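# Perform the operating card's three checks on a console

## Task

Follow the operating card's steps 1 through 5 in sequence to complete its three checks. The task fails if the first or the second setting is wrong, or if the robot pushes or pulls a control too hard for too long. The console is loose on the table: avoid lifting or tipping it noticeably and letting it fall back. Every result must stay in place without the robot holding it. Finish by opening the gripper and moving the arm away. Knocking or placing anything off the table also fails the task.

## Robot and tools

Robot: one FANUC CRX-5iA six-joint arm with a Robotiq 2F-140 two-finger gripper. There is only one arm, so every command row drives that arm and its gripper together.

Frame: the scene frame has its origin on the table surface straight below the arm base, +z up, and +y to the left when facing along +x. Positions are in metres and orientation is a wxyz quaternion. The base may be slightly tilted relative to the table. The reported hand position loses accuracy at long reach. end_effector_position is the point between the finger pads when they are closed. The fingers point along the gripper's +z and open and close along its y. Closed fingertips extend about 33 mm past that point, open ones about 9 mm. Closing pushes the tips roughly 24 mm farther out, so leave that much clearance above any surface.

Tool execute_actions, argument actions: a list holding one item or nothing.
- [] changes nothing and returns the current state (a look).
- {"rows": [[...]], "steps": n} is a move. n is 1 to 15 control steps of 1/30 s each (default 15). Each row is used for one step, and the final row repeats when there are fewer rows than steps.
- {"steps": n} with no rows is a wait of up to 300 steps, counted from the previous result. Time you spend composing the reply counts toward it.
- Optional pictures (boolean) turns the camera images on or off. They are on by default.

Each row has exactly 9 numbers in this order: J1 waist, J2 shoulder, J3 elbow, J4 forearm roll, J5 wrist pitch, J6 wrist roll, gripper position, gripper force_limit, gripper speed.

The first six are absolute joint target angles in radians, in the same form as the Joint positions line. They are not offsets. Stated ranges:
- J1: -3.491 to 3.491
- J2: -3.140 to 3.140
- J3: -1.187 to 4.328
- J4: -3.316 to 3.316
- J5: -3.140 to 3.140
- J6: -3.927 to 3.927

A call is refused outright, with nothing sent, if any target exceeds its range by more than 0.010 rad and lies farther out than that joint's last reported angle. True ends can differ from the stated ones by up to 0.010 rad. A target beyond the true end is clipped, and the result then says "joint sent to its limit", possibly about an earlier action.

The last three numbers are absolute settings scaled to [-1, 1]:
- position: +1 is fully open (140 mm). The pads touch near -0.8. -1 closes until the fingers are blocked.
- force_limit: about 14 N at -1, 60 N at 0, 107 N at +1.
- speed: about 30 mm/s at -1, 140 mm/s at 0, 250 mm/s at +1.

Motion limits: maximum target speed is 2.62 rad/s (J1, J2), 3.14 (J3) and 3.93 (J4 to J6). Reaching full speed takes 0.5 s, and all joints are timed to arrive together. Each step's target can lead the measured angle by at most 0.805 rad (J1, J2), 0.966 (J3) or 1.21 (J4 to J6). Targets that would move the hand more than 70 mm from where it is are scaled back. Large moves therefore take several calls. Between calls the arm keeps heading for the last row sent, until it stalls or a step is HELD.

Result lines:
- State: hand pose, Joint positions and Joint velocities (rad, rad/s, in column order).
- position_measured in counts, where 3 means open and 230 means pads together. It is not linear.
- object_status: 0 moving, 1 blocked while opening, 2 blocked while closing (a grip), 3 reached the target or pads closed (a thin item may still be held). To grip, send -1 and check for 2. Stopped fingers stay put until position changes by 0.01 or more. To squeeze harder, raise force_limit and toggle position between -1 and -0.98.
- "joint command not followed" means a clearance check changed or blocked targets. Mounting blocks and posts count as part of the arm.
- HELD marks steps where your row was not sent, fully or in part.
- MOTOR HOT warns that a motor is near its heat limit. An OVER-TEMPERATURE FAULT brakes the arm until it cools.

Faults: if contact torque reaches a joint's load limit, or an outside force on the arm, tool or held item reaches 150 N, the arm halts for 10 s, drops the rest of the call and yields to the contact. Load limits are 150 N m for J1 to J3 and 37.6 N m for J4 to J6, with held weight included. Press controls gently and briefly. Slams, hard hits, slips and drops are penalised. Don't let the loose console tip or hop.

Cameras: cam_head_left (896x504), cam_head_right (896x504), cam_wrist (616x616 fisheye), with the calibration given in the prompt.

Other tools:
- zoom_image(camera, region=[x0,y0,x1,y1]) enlarges part of that camera's latest image, up to 504x504 px, with (0,0) at the top left.
- show_instructions() displays the operating card reference images.
- read_manual(section="licences") returns the licence texts.
- finished_scene(scene) ends and grades the current scene. It cannot be undone, so release the controls and pull clear first.

Each tool is called after "Request:" as a command line: name --argument value for each argument, lists and objects as JSON in quotes; but a table of rows of numbers goes row by row, as --pt "numbers of a row", without its own name.

## Session

Request:
show_instructions

Request:
execute_actions --actions '[]'

Reference images for this scene: operating card.

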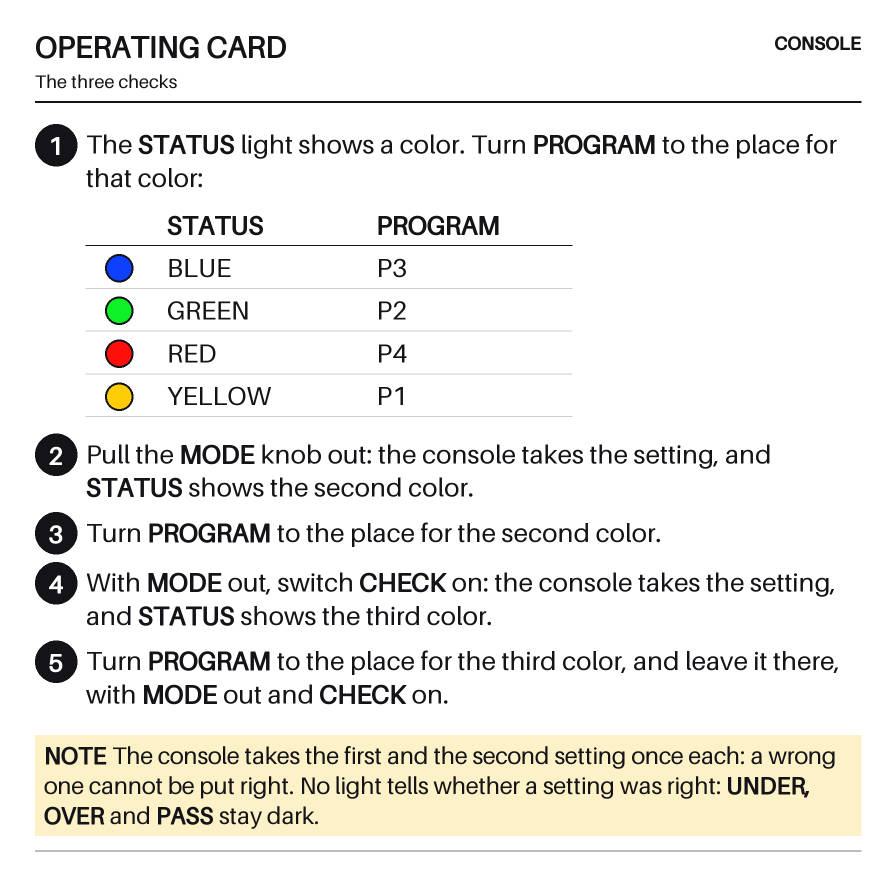

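Scene clock: 0.00 s of 9600.00 s.
end_effector_position=(+0.6648, +0.0099, +0.3215) position_measured=3 object_status=3 end_effector_quat_wxyz=(-0.154, +0.812, +0.145, +0.544)
Joint positions: [-0.964  0.582 -0.254 -1.904 -1.542 -2.946]
Joint velocities: [-0.001 -0.001 -0.    -0.    -0.001  0.   ]
camera_calibration (this result's frames):
cam_wrist: T_world_to_cam=[[0.351098, -0.879184, -0.322128, -0.113984], [-0.725362, -0.0378373, -0.687327, 0.692791], [0.592098, 0.474978, -0.651011, -0.00842305], [0, 0, 0, 1]] pos_world=[0.547531, -0.0699989, 0.433973]

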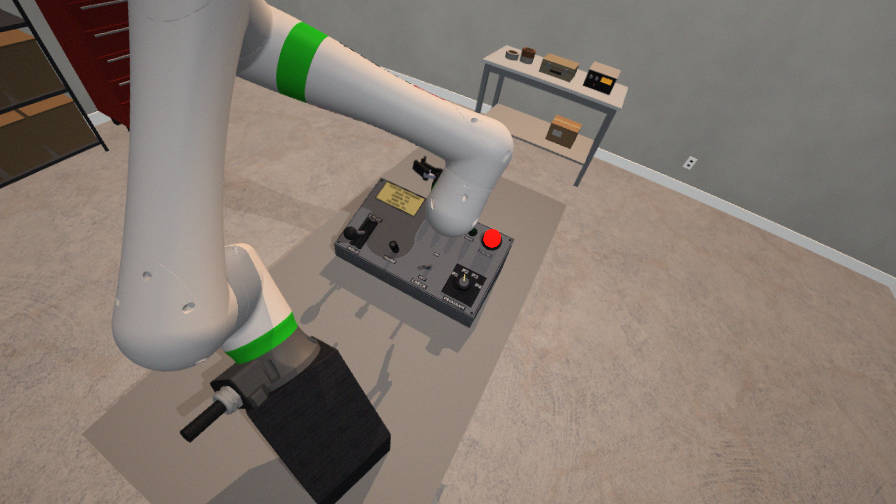

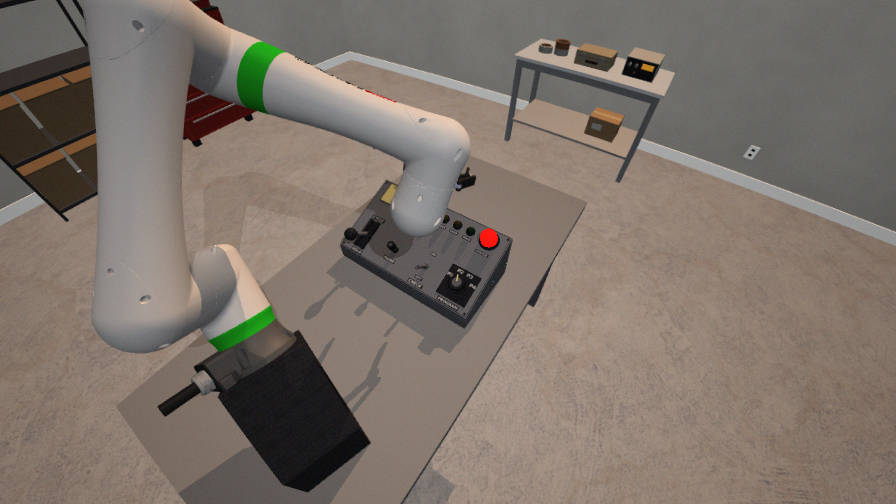

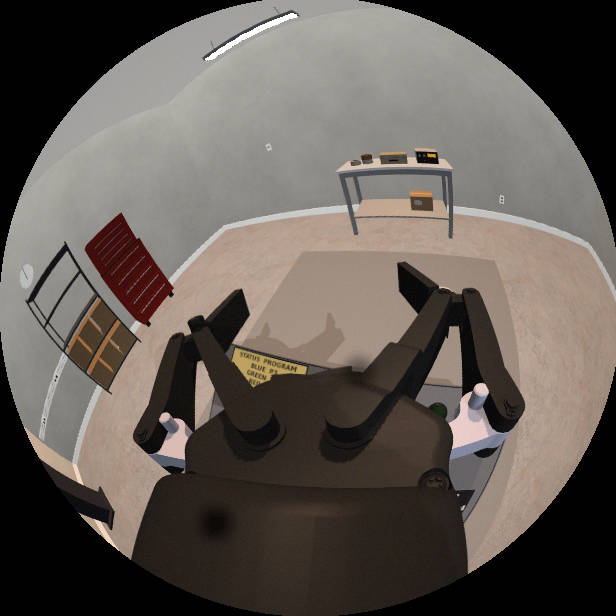

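Request:
execute_actions --actions '[{"rows":[[-1.023,0.5287,-0.2886,-1.0827,-1.2065,-3.368,0.1,0,0]]}]' --pictures false

Request:
execute_actions --actions '[{"steps":14}]'

Request:
zoom_image --camera "cam_wrist" --region '[130, 170, 410, 370]'

Scene clock: 10.70 s of 9600.00 s.
end_effector_position=(+0.5375, -0.0821, +0.2296) position_measured=106 object_status=0 end_effector_quat_wxyz=(-0.092, +0.931, +0.061, +0.346)
Joint positions: [-0.997  0.552 -0.273 -1.442 -1.353 -3.184]
Joint velocities: [-0.082 -0.074 -0.048  1.117  0.456 -0.573]
Steps of this call (steps 1 to 90: nothing new was sent; then 7.20 s passed at rest; steps 91 to 105: all 15 steps of this action). Readings (joint positions | what the end effector reports):
91: [-0.964 0.582 -0.254 -1.904 -1.542 -2.946] | position_measured=3 object_status=0
92: [-0.964 0.582 -0.254 -1.899 -1.540 -2.949] | position_measured=7 object_status=0
94: [-0.966 0.580 -0.255 -1.863 -1.525 -2.967] | position_measured=22 object_status=0
98: [-0.977 0.570 -0.262 -1.712 -1.463 -3.045] | position_measured=53 object_status=0
105: the state above

Scene clock: 11.17 s of 9600.00 s.
end_effector_position=(+0.4230, -0.1729, +0.2140) position_measured=117 object_status=3 end_effector_quat_wxyz=(-0.000, +0.979, +0.000, +0.204)
Joint positions: [-1.023  0.529 -0.289 -1.083 -1.207 -3.368]
Joint velocities: [ 0.    -0.001 -0.     0.003  0.001 -0.001]
Steps of this call (steps 1 to 14: the robot went on to your last target). Readings (joint positions | what the end effector reports):
1: [-1.000 0.550 -0.275 -1.404 -1.338 -3.203] | position_measured=113 object_status=0
2: [-1.002 0.547 -0.277 -1.366 -1.322 -3.223] | position_measured=117 object_status=0
4: [-1.008 0.542 -0.280 -1.291 -1.291 -3.261] | position_measured=117 object_status=0
8: [-1.019 0.533 -0.286 -1.144 -1.232 -3.337] | position_measured=117 object_status=3
14: the state above
camera_calibration (this result's frames):
cam_wrist: T_world_to_cam=[[-0.189717, -0.97192, -0.139206, -0.0509318], [-0.980913, 0.193779, -0.0160985, 0.441151], [0.0426216, 0.133495, -0.990133, 0.397516], [0, 0, 0, 1]] pos_world=[0.406125, -0.188054, 0.393605]

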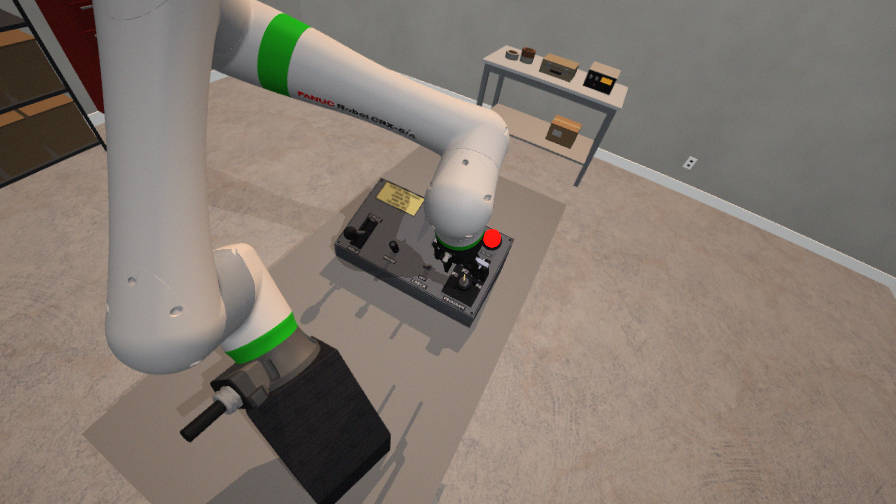

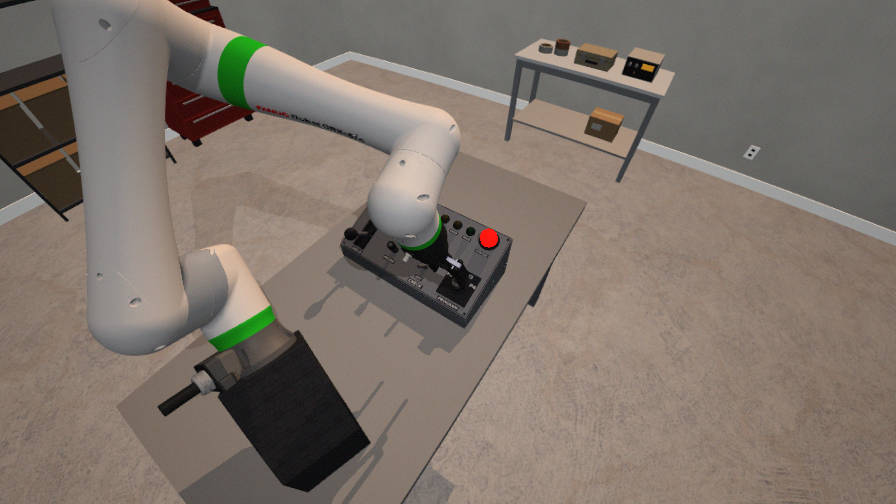

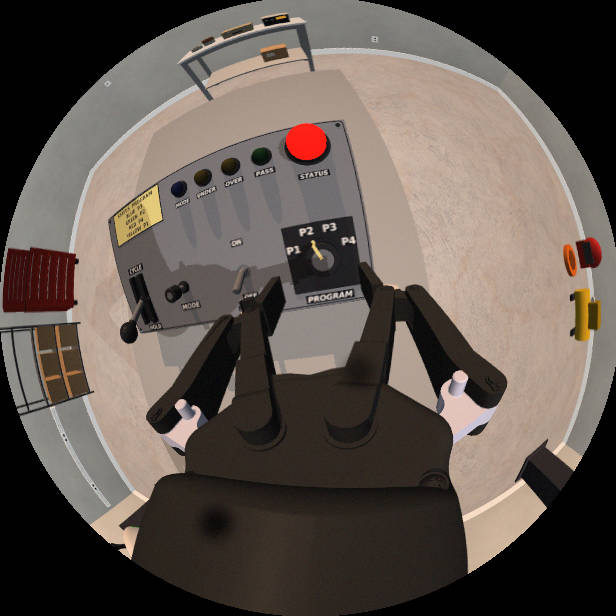

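Region (130, 170, 410, 370) of cam_wrist's 616x616 image, scaled by 1.800, with more detail than that image has; it fills the top 360 rows of this view, and the rest is white.

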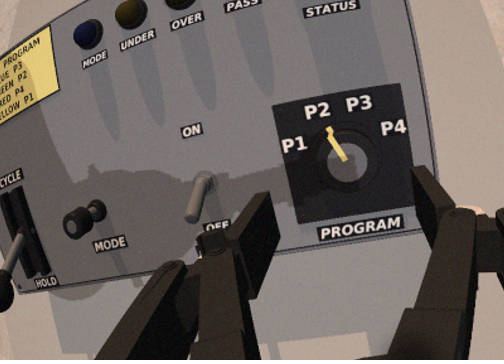

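Request:
execute_actions --actions '[{"rows":[[-0.91,0.6225,-0.281,-1.191,-1.104,-2.3,-0.05,-0.2,0]]}]' --pictures false

Request:
execute_actions --actions '[{"steps":12}]'

Request:
zoom_image --camera "cam_wrist" --region '[220, 170, 420, 350]'

Scene clock: 21.73 s of 9600.00 s.
end_effector_position=(+0.4460, -0.1740, +0.1662) position_measured=135 object_status=3 end_effector_quat_wxyz=(+0.073, +0.912, +0.356, +0.191)
Joint positions: [-0.94   0.597 -0.283 -1.162 -1.132 -2.587]
Joint velocities: [ 0.221  0.183  0.015 -0.21   0.199  2.073]
Steps of this call (steps 1 to 30: the robot went on to your last target; steps 31 to 90: nothing new was sent; then 7.07 s passed at rest; steps 91 to 105: all 15 steps of this action). Readings (joint positions | what the end effector reports):
91: [-1.023 0.529 -0.289 -1.083 -1.206 -3.368] | position_measured=117 object_status=0
92: [-1.023 0.529 -0.289 -1.083 -1.206 -3.363] | position_measured=121 object_status=0
94: [-1.019 0.532 -0.289 -1.087 -1.203 -3.327] | position_measured=134 object_status=0
98: [-1.000 0.548 -0.287 -1.105 -1.186 -3.151] | position_measured=135 object_status=0
105: the state above

Scene clock: 22.13 s of 9600.00 s.
end_effector_position=(+0.4529, -0.1742, +0.1481) position_measured=135 object_status=3 end_effector_quat_wxyz=(+0.099, +0.855, +0.476, +0.179)
Joint positions: [-0.91   0.622 -0.281 -1.191 -1.104 -2.3  ]
Joint velocities: [ 0.001 -0.    -0.    -0.     0.     0.001]
Steps of this call (steps 1 to 12: the robot went on to your last target). Readings (joint positions | what the end effector reports):
1: [-0.933 0.603 -0.283 -1.169 -1.125 -2.521] | position_measured=135 object_status=3
2: [-0.927 0.608 -0.282 -1.174 -1.120 -2.464] | position_measured=135 object_status=3
4: [-0.918 0.616 -0.282 -1.183 -1.111 -2.375] | position_measured=135 object_status=3
8: [-0.910 0.622 -0.281 -1.191 -1.104 -2.301] | position_measured=135 object_status=3
12: the state above
camera_calibration (this result's frames):
cam_wrist: T_world_to_cam=[[0.667034, -0.707173, 0.23446, -0.452852], [-0.738986, -0.668003, 0.0875862, 0.194575], [0.0946815, -0.231686, -0.968172, 0.240739], [0, 0, 0, 1]] pos_world=[0.423062, -0.134492, 0.322211]

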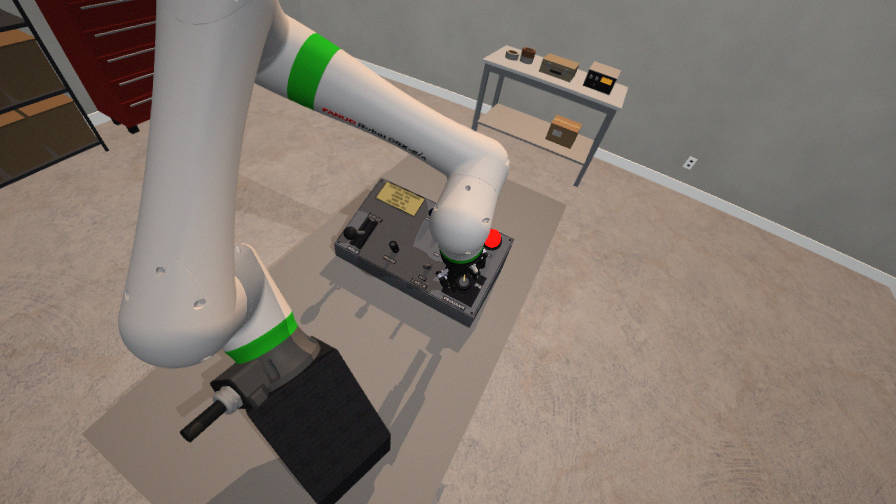

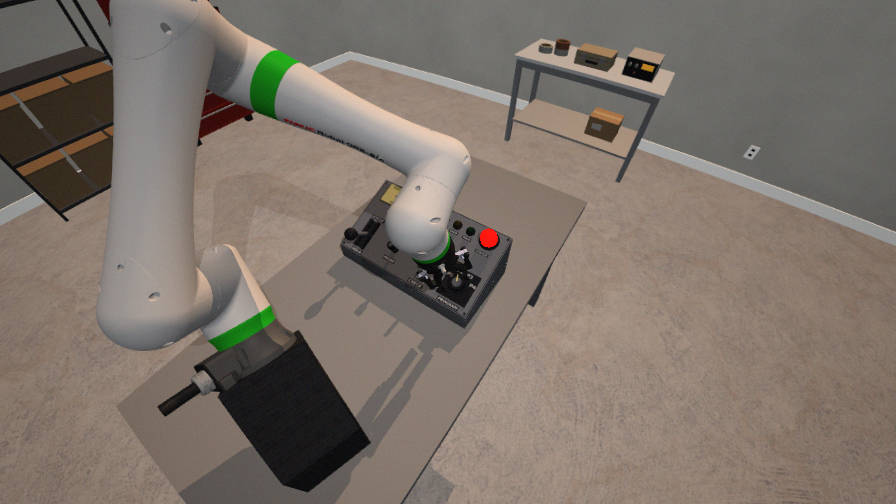

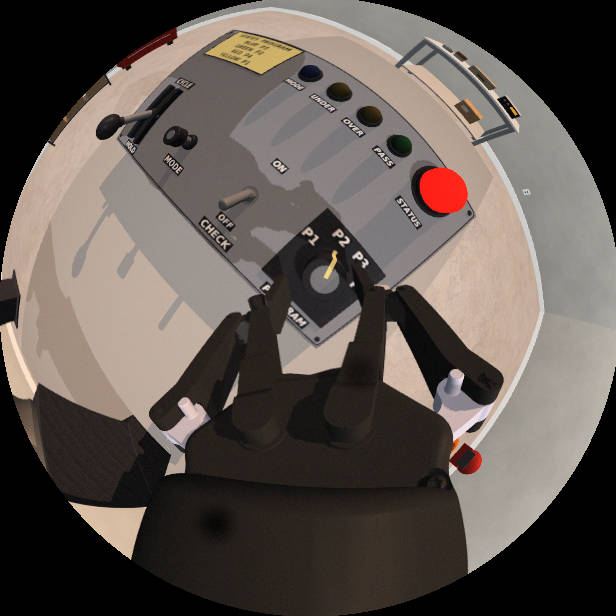

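Region (220, 170, 420, 350) of cam_wrist's 616x616 image, scaled by 2.520, with more detail than that image has; it fills the top 454 rows of this view, and the rest is white.

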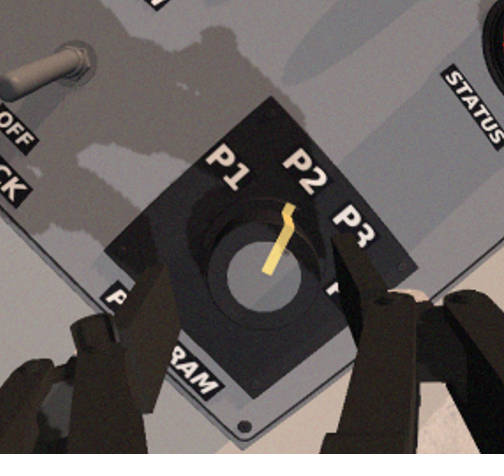

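Request:
execute_actions --actions '[{"rows":[[-0.8938,0.6475,-0.2722,-1.21,-1.0863,-2.3,-0.05,-0.2,0]],"steps":8}]' --pictures false

Request:
execute_actions --actions '[{"rows":[[-0.8938,0.6475,-0.2722,-1.21,-1.0863,-2.3,-1,-0.2,0]],"steps":14}]'

Request:
zoom_image --camera "cam_wrist" --region '[220, 170, 420, 350]'

Scene clock: 32.90 s of 9600.00 s.
end_effector_position=(+0.4577, -0.1780, +0.1363) position_measured=135 object_status=3 end_effector_quat_wxyz=(+0.099, +0.858, +0.471, +0.179)
Joint positions: [-0.894  0.648 -0.272 -1.21  -1.086 -2.3  ]
Joint velocities: [-0.     0.     0.001 -0.001  0.     0.   ]
Steps of this call (steps 1 to 30: the robot went on to your last target; steps 31 to 90: nothing new was sent; then 7.50 s passed at rest; steps 91 to 98: all 8 steps of this action). Readings (joint positions | what the end effector reports):
91: [-0.910 0.623 -0.281 -1.191 -1.104 -2.300] | position_measured=135 object_status=3
92: [-0.908 0.626 -0.280 -1.194 -1.101 -2.300] | position_measured=135 object_status=3
94: [-0.897 0.643 -0.274 -1.207 -1.090 -2.300] | position_measured=135 object_status=3
98: the state above

Scene clock: 33.37 s of 9600.00 s.
end_effector_position=(+0.4580, -0.1782, +0.1365) position_measured=169 object_status=2 end_effector_quat_wxyz=(+0.099, +0.858, +0.471, +0.179)
Joint positions: [-0.894  0.647 -0.272 -1.21  -1.086 -2.3  ]
Joint velocities: [ 0.    -0.    -0.002 -0.    -0.002  0.   ]
Steps of this call (steps 1 to 14: all 14 steps of this action). Readings (joint positions | what the end effector reports):
1: [-0.894 0.648 -0.272 -1.210 -1.086 -2.300] | position_measured=135 object_status=0
2: [-0.894 0.648 -0.272 -1.210 -1.086 -2.300] | position_measured=140 object_status=0
4: [-0.894 0.648 -0.272 -1.210 -1.086 -2.300] | position_measured=155 object_status=0
8: [-0.894 0.647 -0.272 -1.210 -1.085 -2.300] | position_measured=169 object_status=0
14: the state above
camera_calibration (this result's frames):
cam_wrist: T_world_to_cam=[[0.657735, -0.716191, 0.233359, -0.453605], [-0.74753, -0.658732, 0.0852693, 0.202622], [0.0926519, -0.230527, -0.968645, 0.229296], [0, 0, 0, 1]] pos_world=[0.428573, -0.138534, 0.310682]

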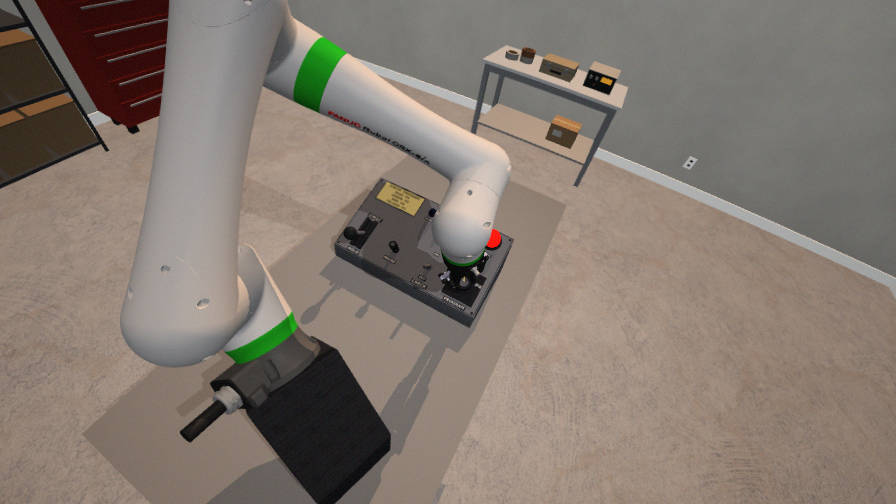

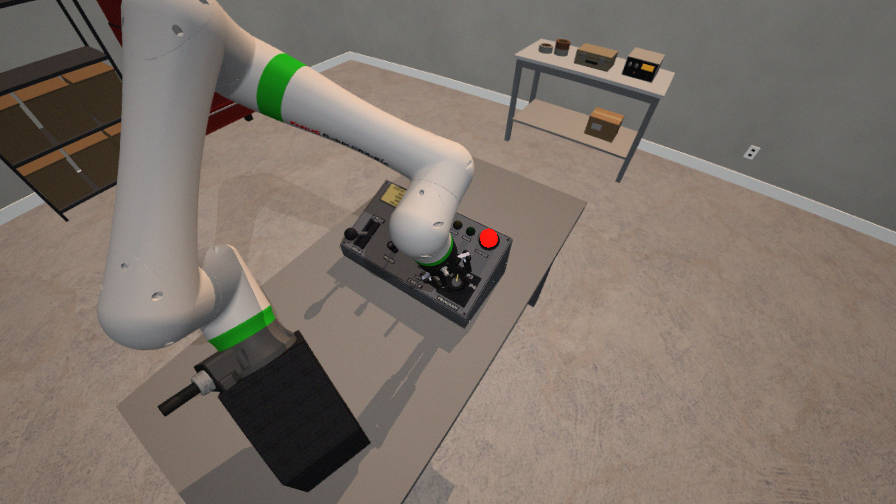

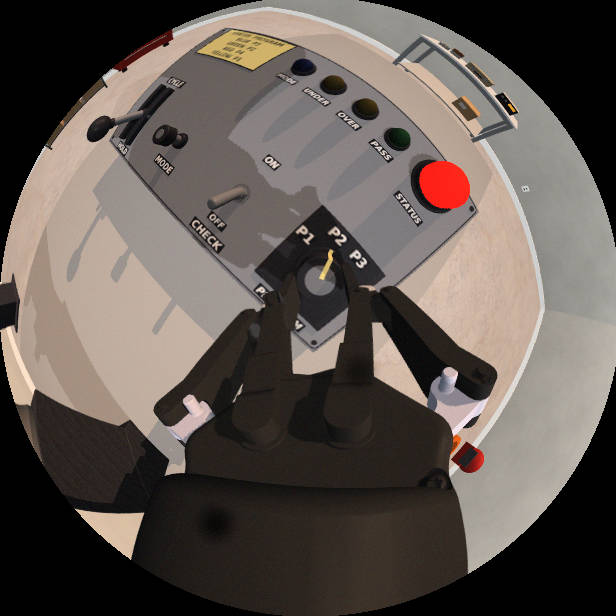

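Region (220, 170, 420, 350) of cam_wrist's 616x616 image, scaled by 2.520, with more detail than that image has; it fills the top 454 rows of this view, and the rest is white.

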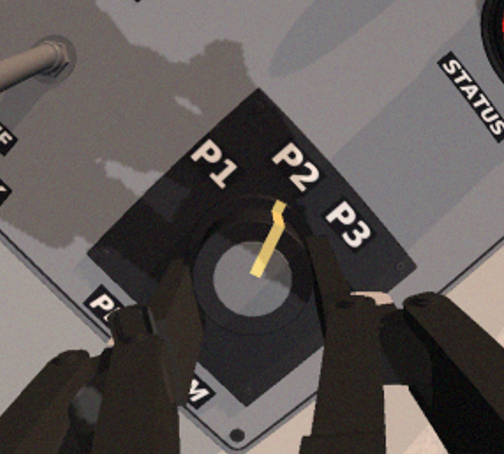

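Request:
execute_actions --actions '[{"rows":[[-0.8938,0.6475,-0.2722,-1.21,-1.0863,-3.87,-1,-0.2,0]]}]' --pictures false

Request:
execute_actions --actions '[{"steps":16}]' --pictures false

Request:
execute_actions --actions '[{"rows":[[-0.8938,0.6475,-0.2722,-1.21,-1.0863,-3.87,-0.05,-0.2,0]],"steps":8}]' --pictures false

Request:
execute_actions --actions '[{"rows":[[-1.023,0.5287,-0.2886,-1.0827,-1.2065,-3.87,-0.2,0,-0.8]],"steps":13}]'

Request:
zoom_image --camera "cam_wrist" --region '[220, 170, 420, 350]'

Request:
execute_actions --actions '[{"rows":[[-0.657,-0.145,-0.585,-1.095,-1.116,-3.883,-0.2,0,0]]}]' --pictures false

Request:
execute_actions --actions '[{"steps":15}]'

Request:
zoom_image --camera "cam_wrist" --region '[240, 150, 520, 350]'

Scene clock: 39.17 s of 9600.00 s.
end_effector_position=(+0.4574, -0.1775, +0.1362) position_measured=169 object_status=2 end_effector_quat_wxyz=(+0.015, +0.976, +0.073, +0.204)
Joint positions: [-0.894  0.648 -0.273 -1.21  -1.088 -3.155]
Joint velocities: [ 0.     0.     0.     0.    -0.006 -3.254]
Steps of this call (steps 1 to 15: the robot went on to your last target; steps 16 to 90: nothing new was sent; then 2.30 s passed at rest; steps 91 to 105: all 15 steps of this action). Readings (joint positions | what the end effector reports):
91: [-0.894 0.648 -0.272 -1.210 -1.086 -2.300] | position_measured=169 object_status=2
92: [-0.894 0.648 -0.272 -1.210 -1.086 -2.305] | position_measured=169 object_status=2
94: [-0.894 0.648 -0.272 -1.210 -1.086 -2.341] | position_measured=169 object_status=2
98: [-0.894 0.648 -0.272 -1.210 -1.087 -2.517] | position_measured=169 object_status=2
105: the state above

Scene clock: 39.70 s of 9600.00 s.
end_effector_position=(+0.4578, -0.1780, +0.1363) position_measured=169 object_status=2 end_effector_quat_wxyz=(-0.057, +0.940, -0.274, +0.197)
Joint positions: [-0.894  0.648 -0.272 -1.21  -1.086 -3.87 ]
Joint velocities: [-0.    -0.    -0.     0.001 -0.    -0.002]
Steps of this call (steps 1 to 16: the robot went on to your last target). Readings (joint positions | what the end effector reports):
1: [-0.894 0.648 -0.273 -1.210 -1.088 -3.261] | position_measured=169 object_status=2
2: [-0.894 0.648 -0.273 -1.210 -1.088 -3.360] | position_measured=169 object_status=2
4: [-0.894 0.648 -0.273 -1.210 -1.087 -3.531] | position_measured=169 object_status=2
8: [-0.894 0.648 -0.273 -1.210 -1.086 -3.768] | position_measured=169 object_status=2
16: the state above

Scene clock: 39.97 s of 9600.00 s.
end_effector_position=(+0.4577, -0.1782, +0.1362) position_measured=135 object_status=0 end_effector_quat_wxyz=(-0.056, +0.940, -0.274, +0.197)
Joint positions: [-0.894  0.648 -0.272 -1.21  -1.086 -3.87 ]
Joint velocities: [ 0.    -0.002  0.    -0.004 -0.007  0.   ]
Steps of this call (steps 1 to 8: all 8 steps of this action). Readings (joint positions | what the end effector reports):
1: [-0.894 0.648 -0.272 -1.210 -1.086 -3.870] | position_measured=169 object_status=0
2: [-0.894 0.648 -0.272 -1.210 -1.086 -3.870] | position_measured=169 object_status=0
4: [-0.894 0.648 -0.272 -1.209 -1.085 -3.870] | position_measured=149 object_status=0
8: the state above

Scene clock: 40.40 s of 9600.00 s.
end_effector_position=(+0.4230, -0.1730, +0.2139) position_measured=154 object_status=0 end_effector_quat_wxyz=(-0.051, +0.948, -0.243, +0.197)
Joint positions: [-1.023  0.529 -0.289 -1.083 -1.206 -3.87 ]
Joint velocities: [-0.    -0.    -0.     0.003 -0.002  0.   ]
Steps of this call (steps 1 to 13: all 13 steps of this action). Readings (joint positions | what the end effector reports):
1: [-0.894 0.647 -0.272 -1.210 -1.086 -3.870] | position_measured=135 object_status=0
2: [-0.897 0.644 -0.272 -1.207 -1.090 -3.870] | position_measured=137 object_status=0
4: [-0.920 0.623 -0.275 -1.183 -1.112 -3.870] | position_measured=143 object_status=0
8: [-1.005 0.545 -0.286 -1.101 -1.189 -3.870] | position_measured=153 object_status=0
13: the state above
camera_calibration (this result's frames):
cam_wrist: T_world_to_cam=[[-0.592753, -0.741438, -0.314504, 0.196829], [-0.792838, 0.605848, 0.0660035, 0.415275], [0.141604, 0.288474, -0.946959, 0.373152], [0, 0, 0, 1]] pos_world=[0.393077, -0.213302, 0.387853]

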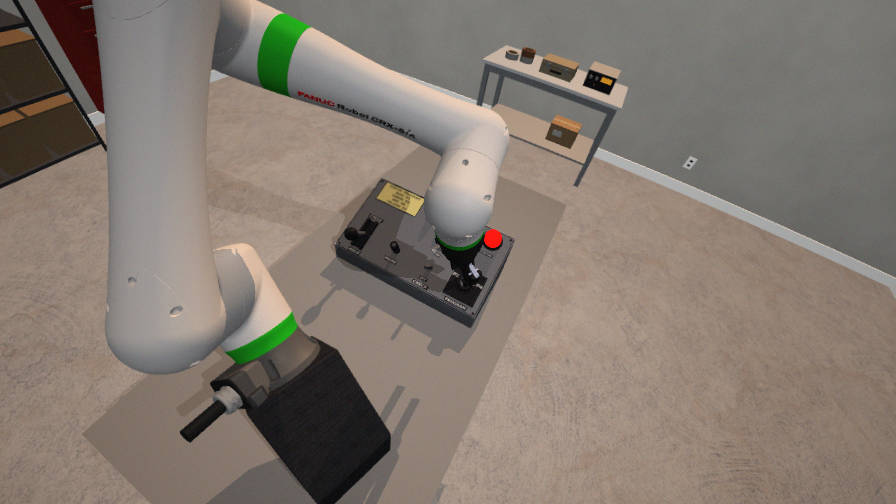

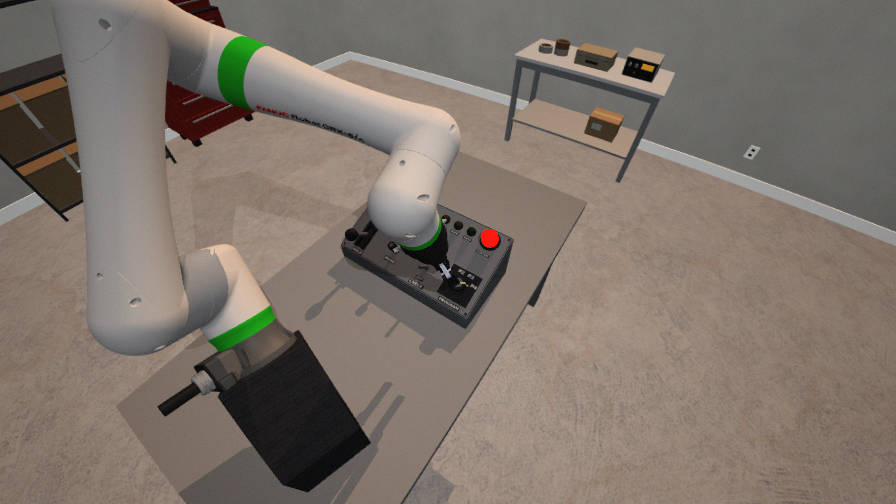

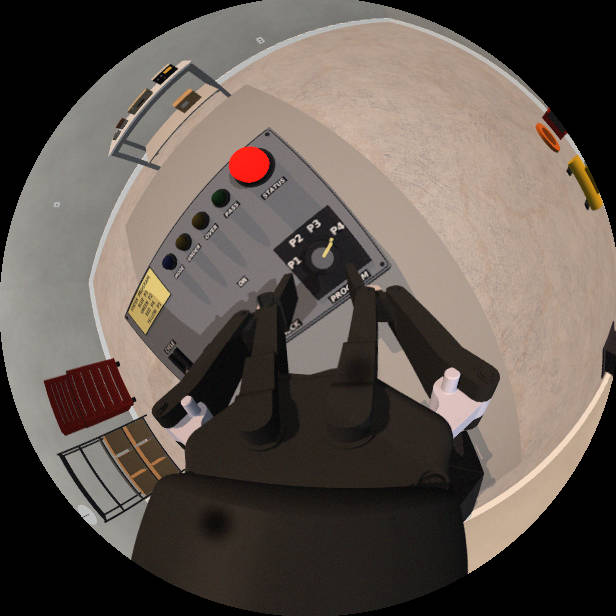

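Region (220, 170, 420, 350) of cam_wrist's 616x616 image, scaled by 2.520, with more detail than that image has; it fills the top 454 rows of this view, and the rest is white.

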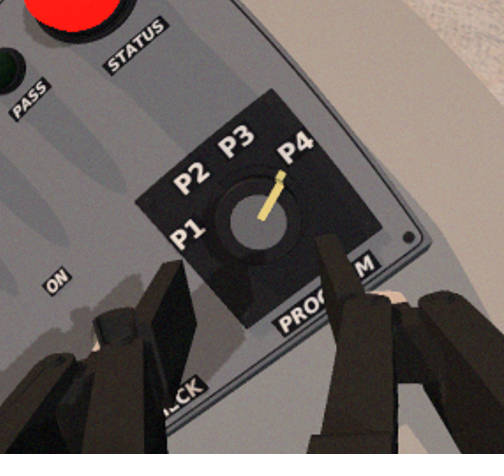

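Scene clock: 40.90 s of 9600.00 s.
end_effector_position=(+0.4455, -0.0345, +0.2156) position_measured=154 object_status=3 end_effector_quat_wxyz=(-0.012, +0.975, -0.104, +0.197)
Joint positions: [-0.808  0.135 -0.462 -1.091 -1.152 -3.878]
Joint velocities: [ 0.581 -1.073 -0.473 -0.017  0.136 -0.02 ]
Steps of this call (steps 1 to 15: all 15 steps of this action). Readings (joint positions | what the end effector reports):
1: [-1.023 0.529 -0.289 -1.083 -1.206 -3.870] | position_measured=154 object_status=3
2: [-1.021 0.525 -0.290 -1.083 -1.206 -3.870] | position_measured=154 object_status=3
4: [-1.008 0.502 -0.301 -1.084 -1.201 -3.871] | position_measured=154 object_status=3
8: [-0.944 0.386 -0.351 -1.087 -1.184 -3.873] | position_measured=154 object_status=3
15: the state above

Scene clock: 41.40 s of 9600.00 s.
end_effector_position=(+0.4317, +0.0586, +0.2068) position_measured=154 object_status=3 end_effector_quat_wxyz=(-0.001, +0.979, -0.002, +0.203)
Joint positions: [-0.657 -0.145 -0.585 -1.095 -1.116 -3.883]
Joint velocities: [ 0.    -0.001 -0.002 -0.    -0.     0.   ]
Steps of this call (steps 1 to 15: the robot went on to your last target). Readings (joint positions | what the end effector reports):
1: [-0.789 0.098 -0.478 -1.091 -1.147 -3.878] | position_measured=154 object_status=3
2: [-0.769 0.062 -0.494 -1.092 -1.142 -3.879] | position_measured=154 object_status=3
4: [-0.729 -0.012 -0.526 -1.093 -1.133 -3.880] | position_measured=154 object_status=3
8: [-0.670 -0.121 -0.575 -1.095 -1.119 -3.883] | position_measured=154 object_status=3
15: the state above
camera_calibration (this result's frames):
cam_wrist: T_world_to_cam=[[-0.19316, -0.970883, -0.14169, 0.176655], [-0.980314, 0.19699, -0.013391, 0.40366], [0.0409127, 0.136314, -0.98982, 0.359679], [0, 0, 0, 1]] pos_world=[0.415121, 0.0429646, 0.386453]

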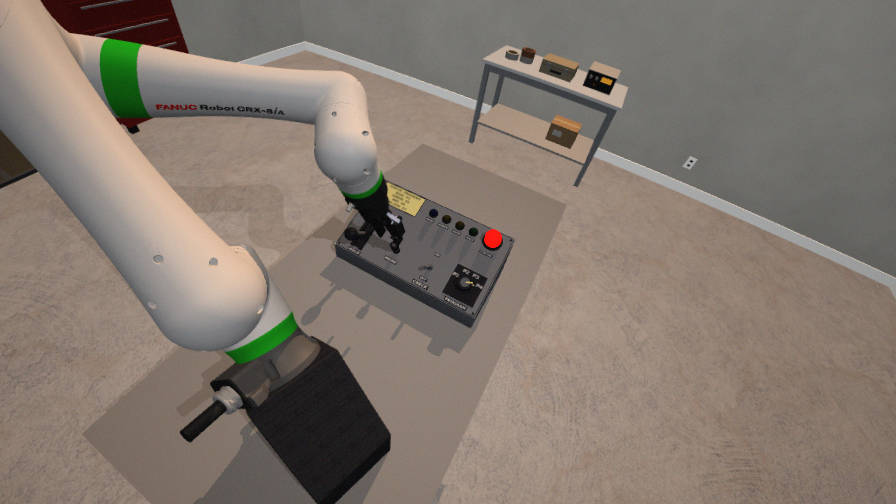

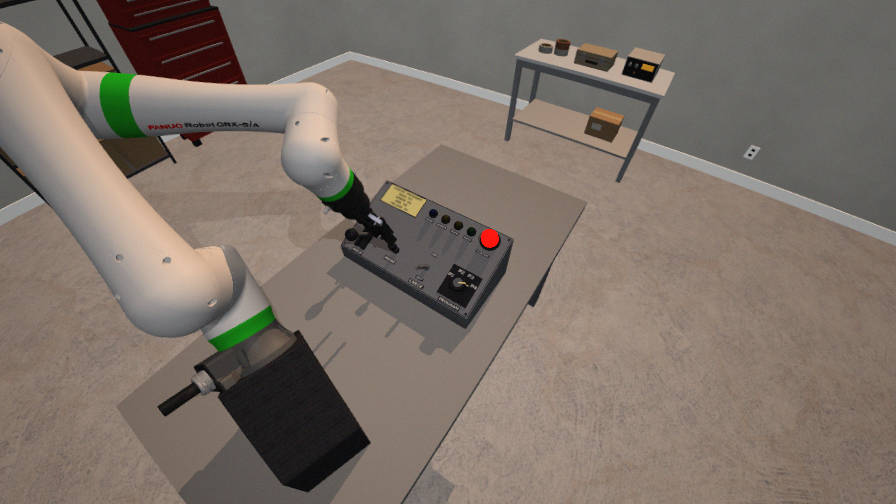

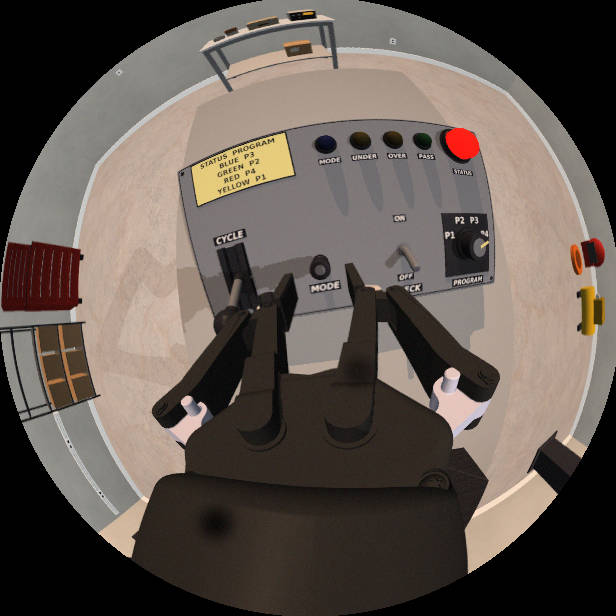

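Region (240, 150, 520, 350) of cam_wrist's 616x616 image, scaled by 1.800, with more detail than that image has; it fills the top 360 rows of this view, and the rest is white.

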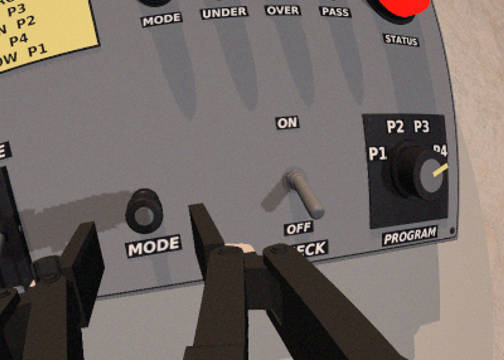

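Request:
execute_actions --actions '[{"rows":[[-0.573,-0.079,-0.593,-1.1585,-1.019,-2.26,-0.2,0,0]]}]' --pictures false

Request:
execute_actions --actions '[{"steps":17}]'

Request:
zoom_image --camera "cam_wrist" --region '[220, 170, 420, 350]'

Scene clock: 48.33 s of 9600.00 s.
end_effector_position=(+0.4410, +0.0595, +0.1835) position_measured=154 object_status=3 end_effector_quat_wxyz=(+0.079, +0.896, +0.394, +0.188)
Joint positions: [-0.605 -0.104 -0.59  -1.135 -1.056 -3.026]
Joint velocities: [ 0.146  0.116 -0.014 -0.11   0.168  3.358]
Steps of this call (steps 1 to 15: the robot went on to your last target; steps 16 to 90: nothing new was sent; then 3.43 s passed at rest; steps 91 to 105: all 15 steps of this action). Readings (joint positions | what the end effector reports):
91: [-0.657 -0.145 -0.585 -1.095 -1.116 -3.883] | position_measured=154 object_status=3
92: [-0.657 -0.145 -0.585 -1.095 -1.116 -3.878] | position_measured=154 object_status=3
94: [-0.654 -0.143 -0.585 -1.097 -1.113 -3.842] | position_measured=154 object_status=3
98: [-0.642 -0.133 -0.586 -1.106 -1.099 -3.666] | position_measured=154 object_status=3
105: the state above

Scene clock: 48.90 s of 9600.00 s.
end_effector_position=(+0.4454, +0.0598, +0.1691) position_measured=154 object_status=3 end_effector_quat_wxyz=(+0.142, +0.690, +0.695, +0.146)
Joint positions: [-0.573 -0.079 -0.593 -1.158 -1.019 -2.26 ]
Joint velocities: [-0.     0.     0.001 -0.     0.     0.001]
Steps of this call (steps 1 to 17: the robot went on to your last target). Readings (joint positions | what the end effector reports):
1: [-0.600 -0.100 -0.590 -1.138 -1.050 -2.916] | position_measured=154 object_status=3
2: [-0.595 -0.097 -0.591 -1.141 -1.045 -2.813] | position_measured=154 object_status=3
4: [-0.588 -0.091 -0.592 -1.147 -1.036 -2.635] | position_measured=154 object_status=3
8: [-0.577 -0.082 -0.593 -1.155 -1.024 -2.382] | position_measured=154 object_status=3
17: the state above
camera_calibration (this result's frames):
cam_wrist: T_world_to_cam=[[0.913395, -0.223605, 0.340163, -0.443873], [-0.321107, -0.90937, 0.264456, 0.141954], [0.2502, -0.350782, -0.902415, 0.242686], [0, 0, 0, 1]] pos_world=[0.390294, 0.114966, 0.332452]

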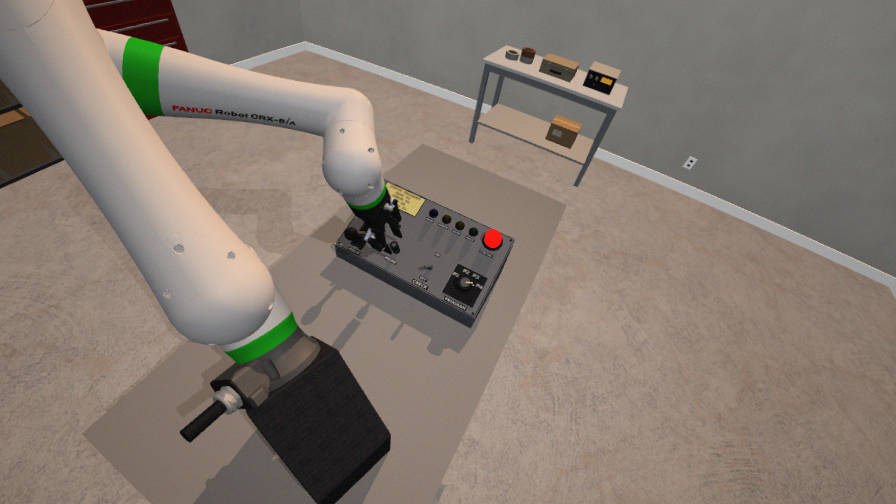

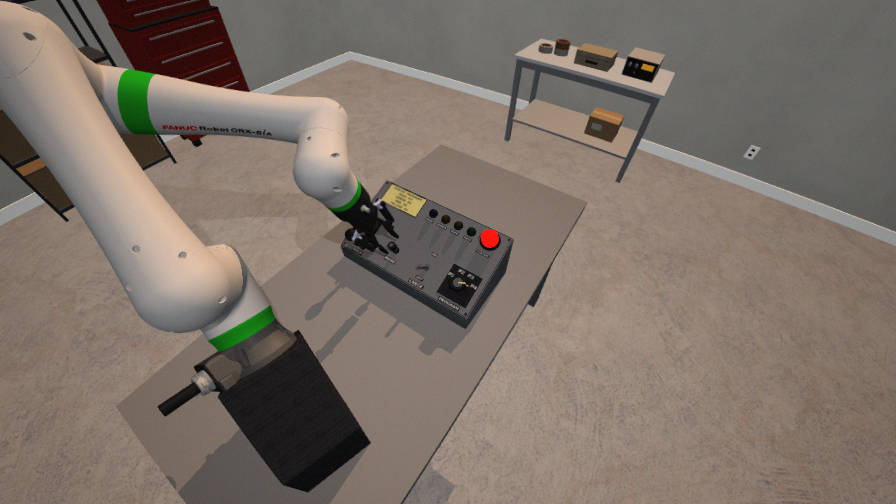

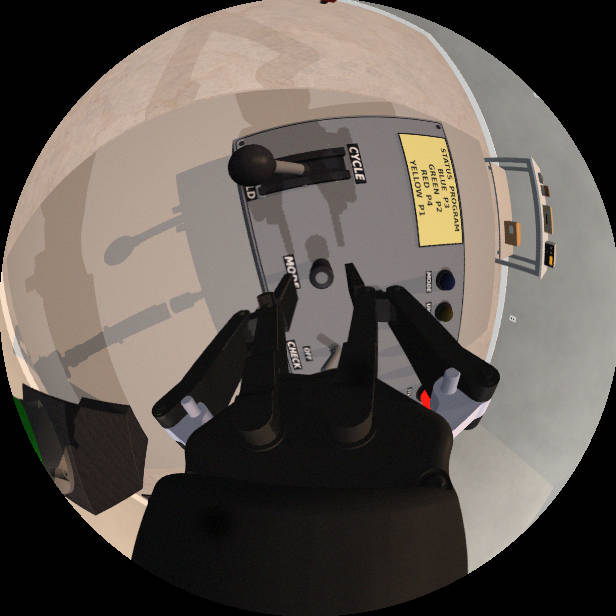

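Region (220, 170, 420, 350) of cam_wrist's 616x616 image, scaled by 2.520, with more detail than that image has; it fills the top 454 rows of this view, and the rest is white.

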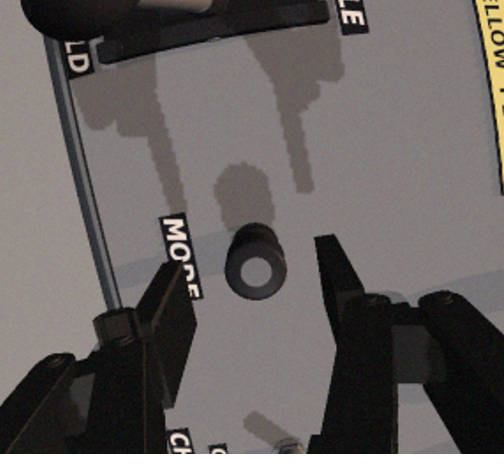

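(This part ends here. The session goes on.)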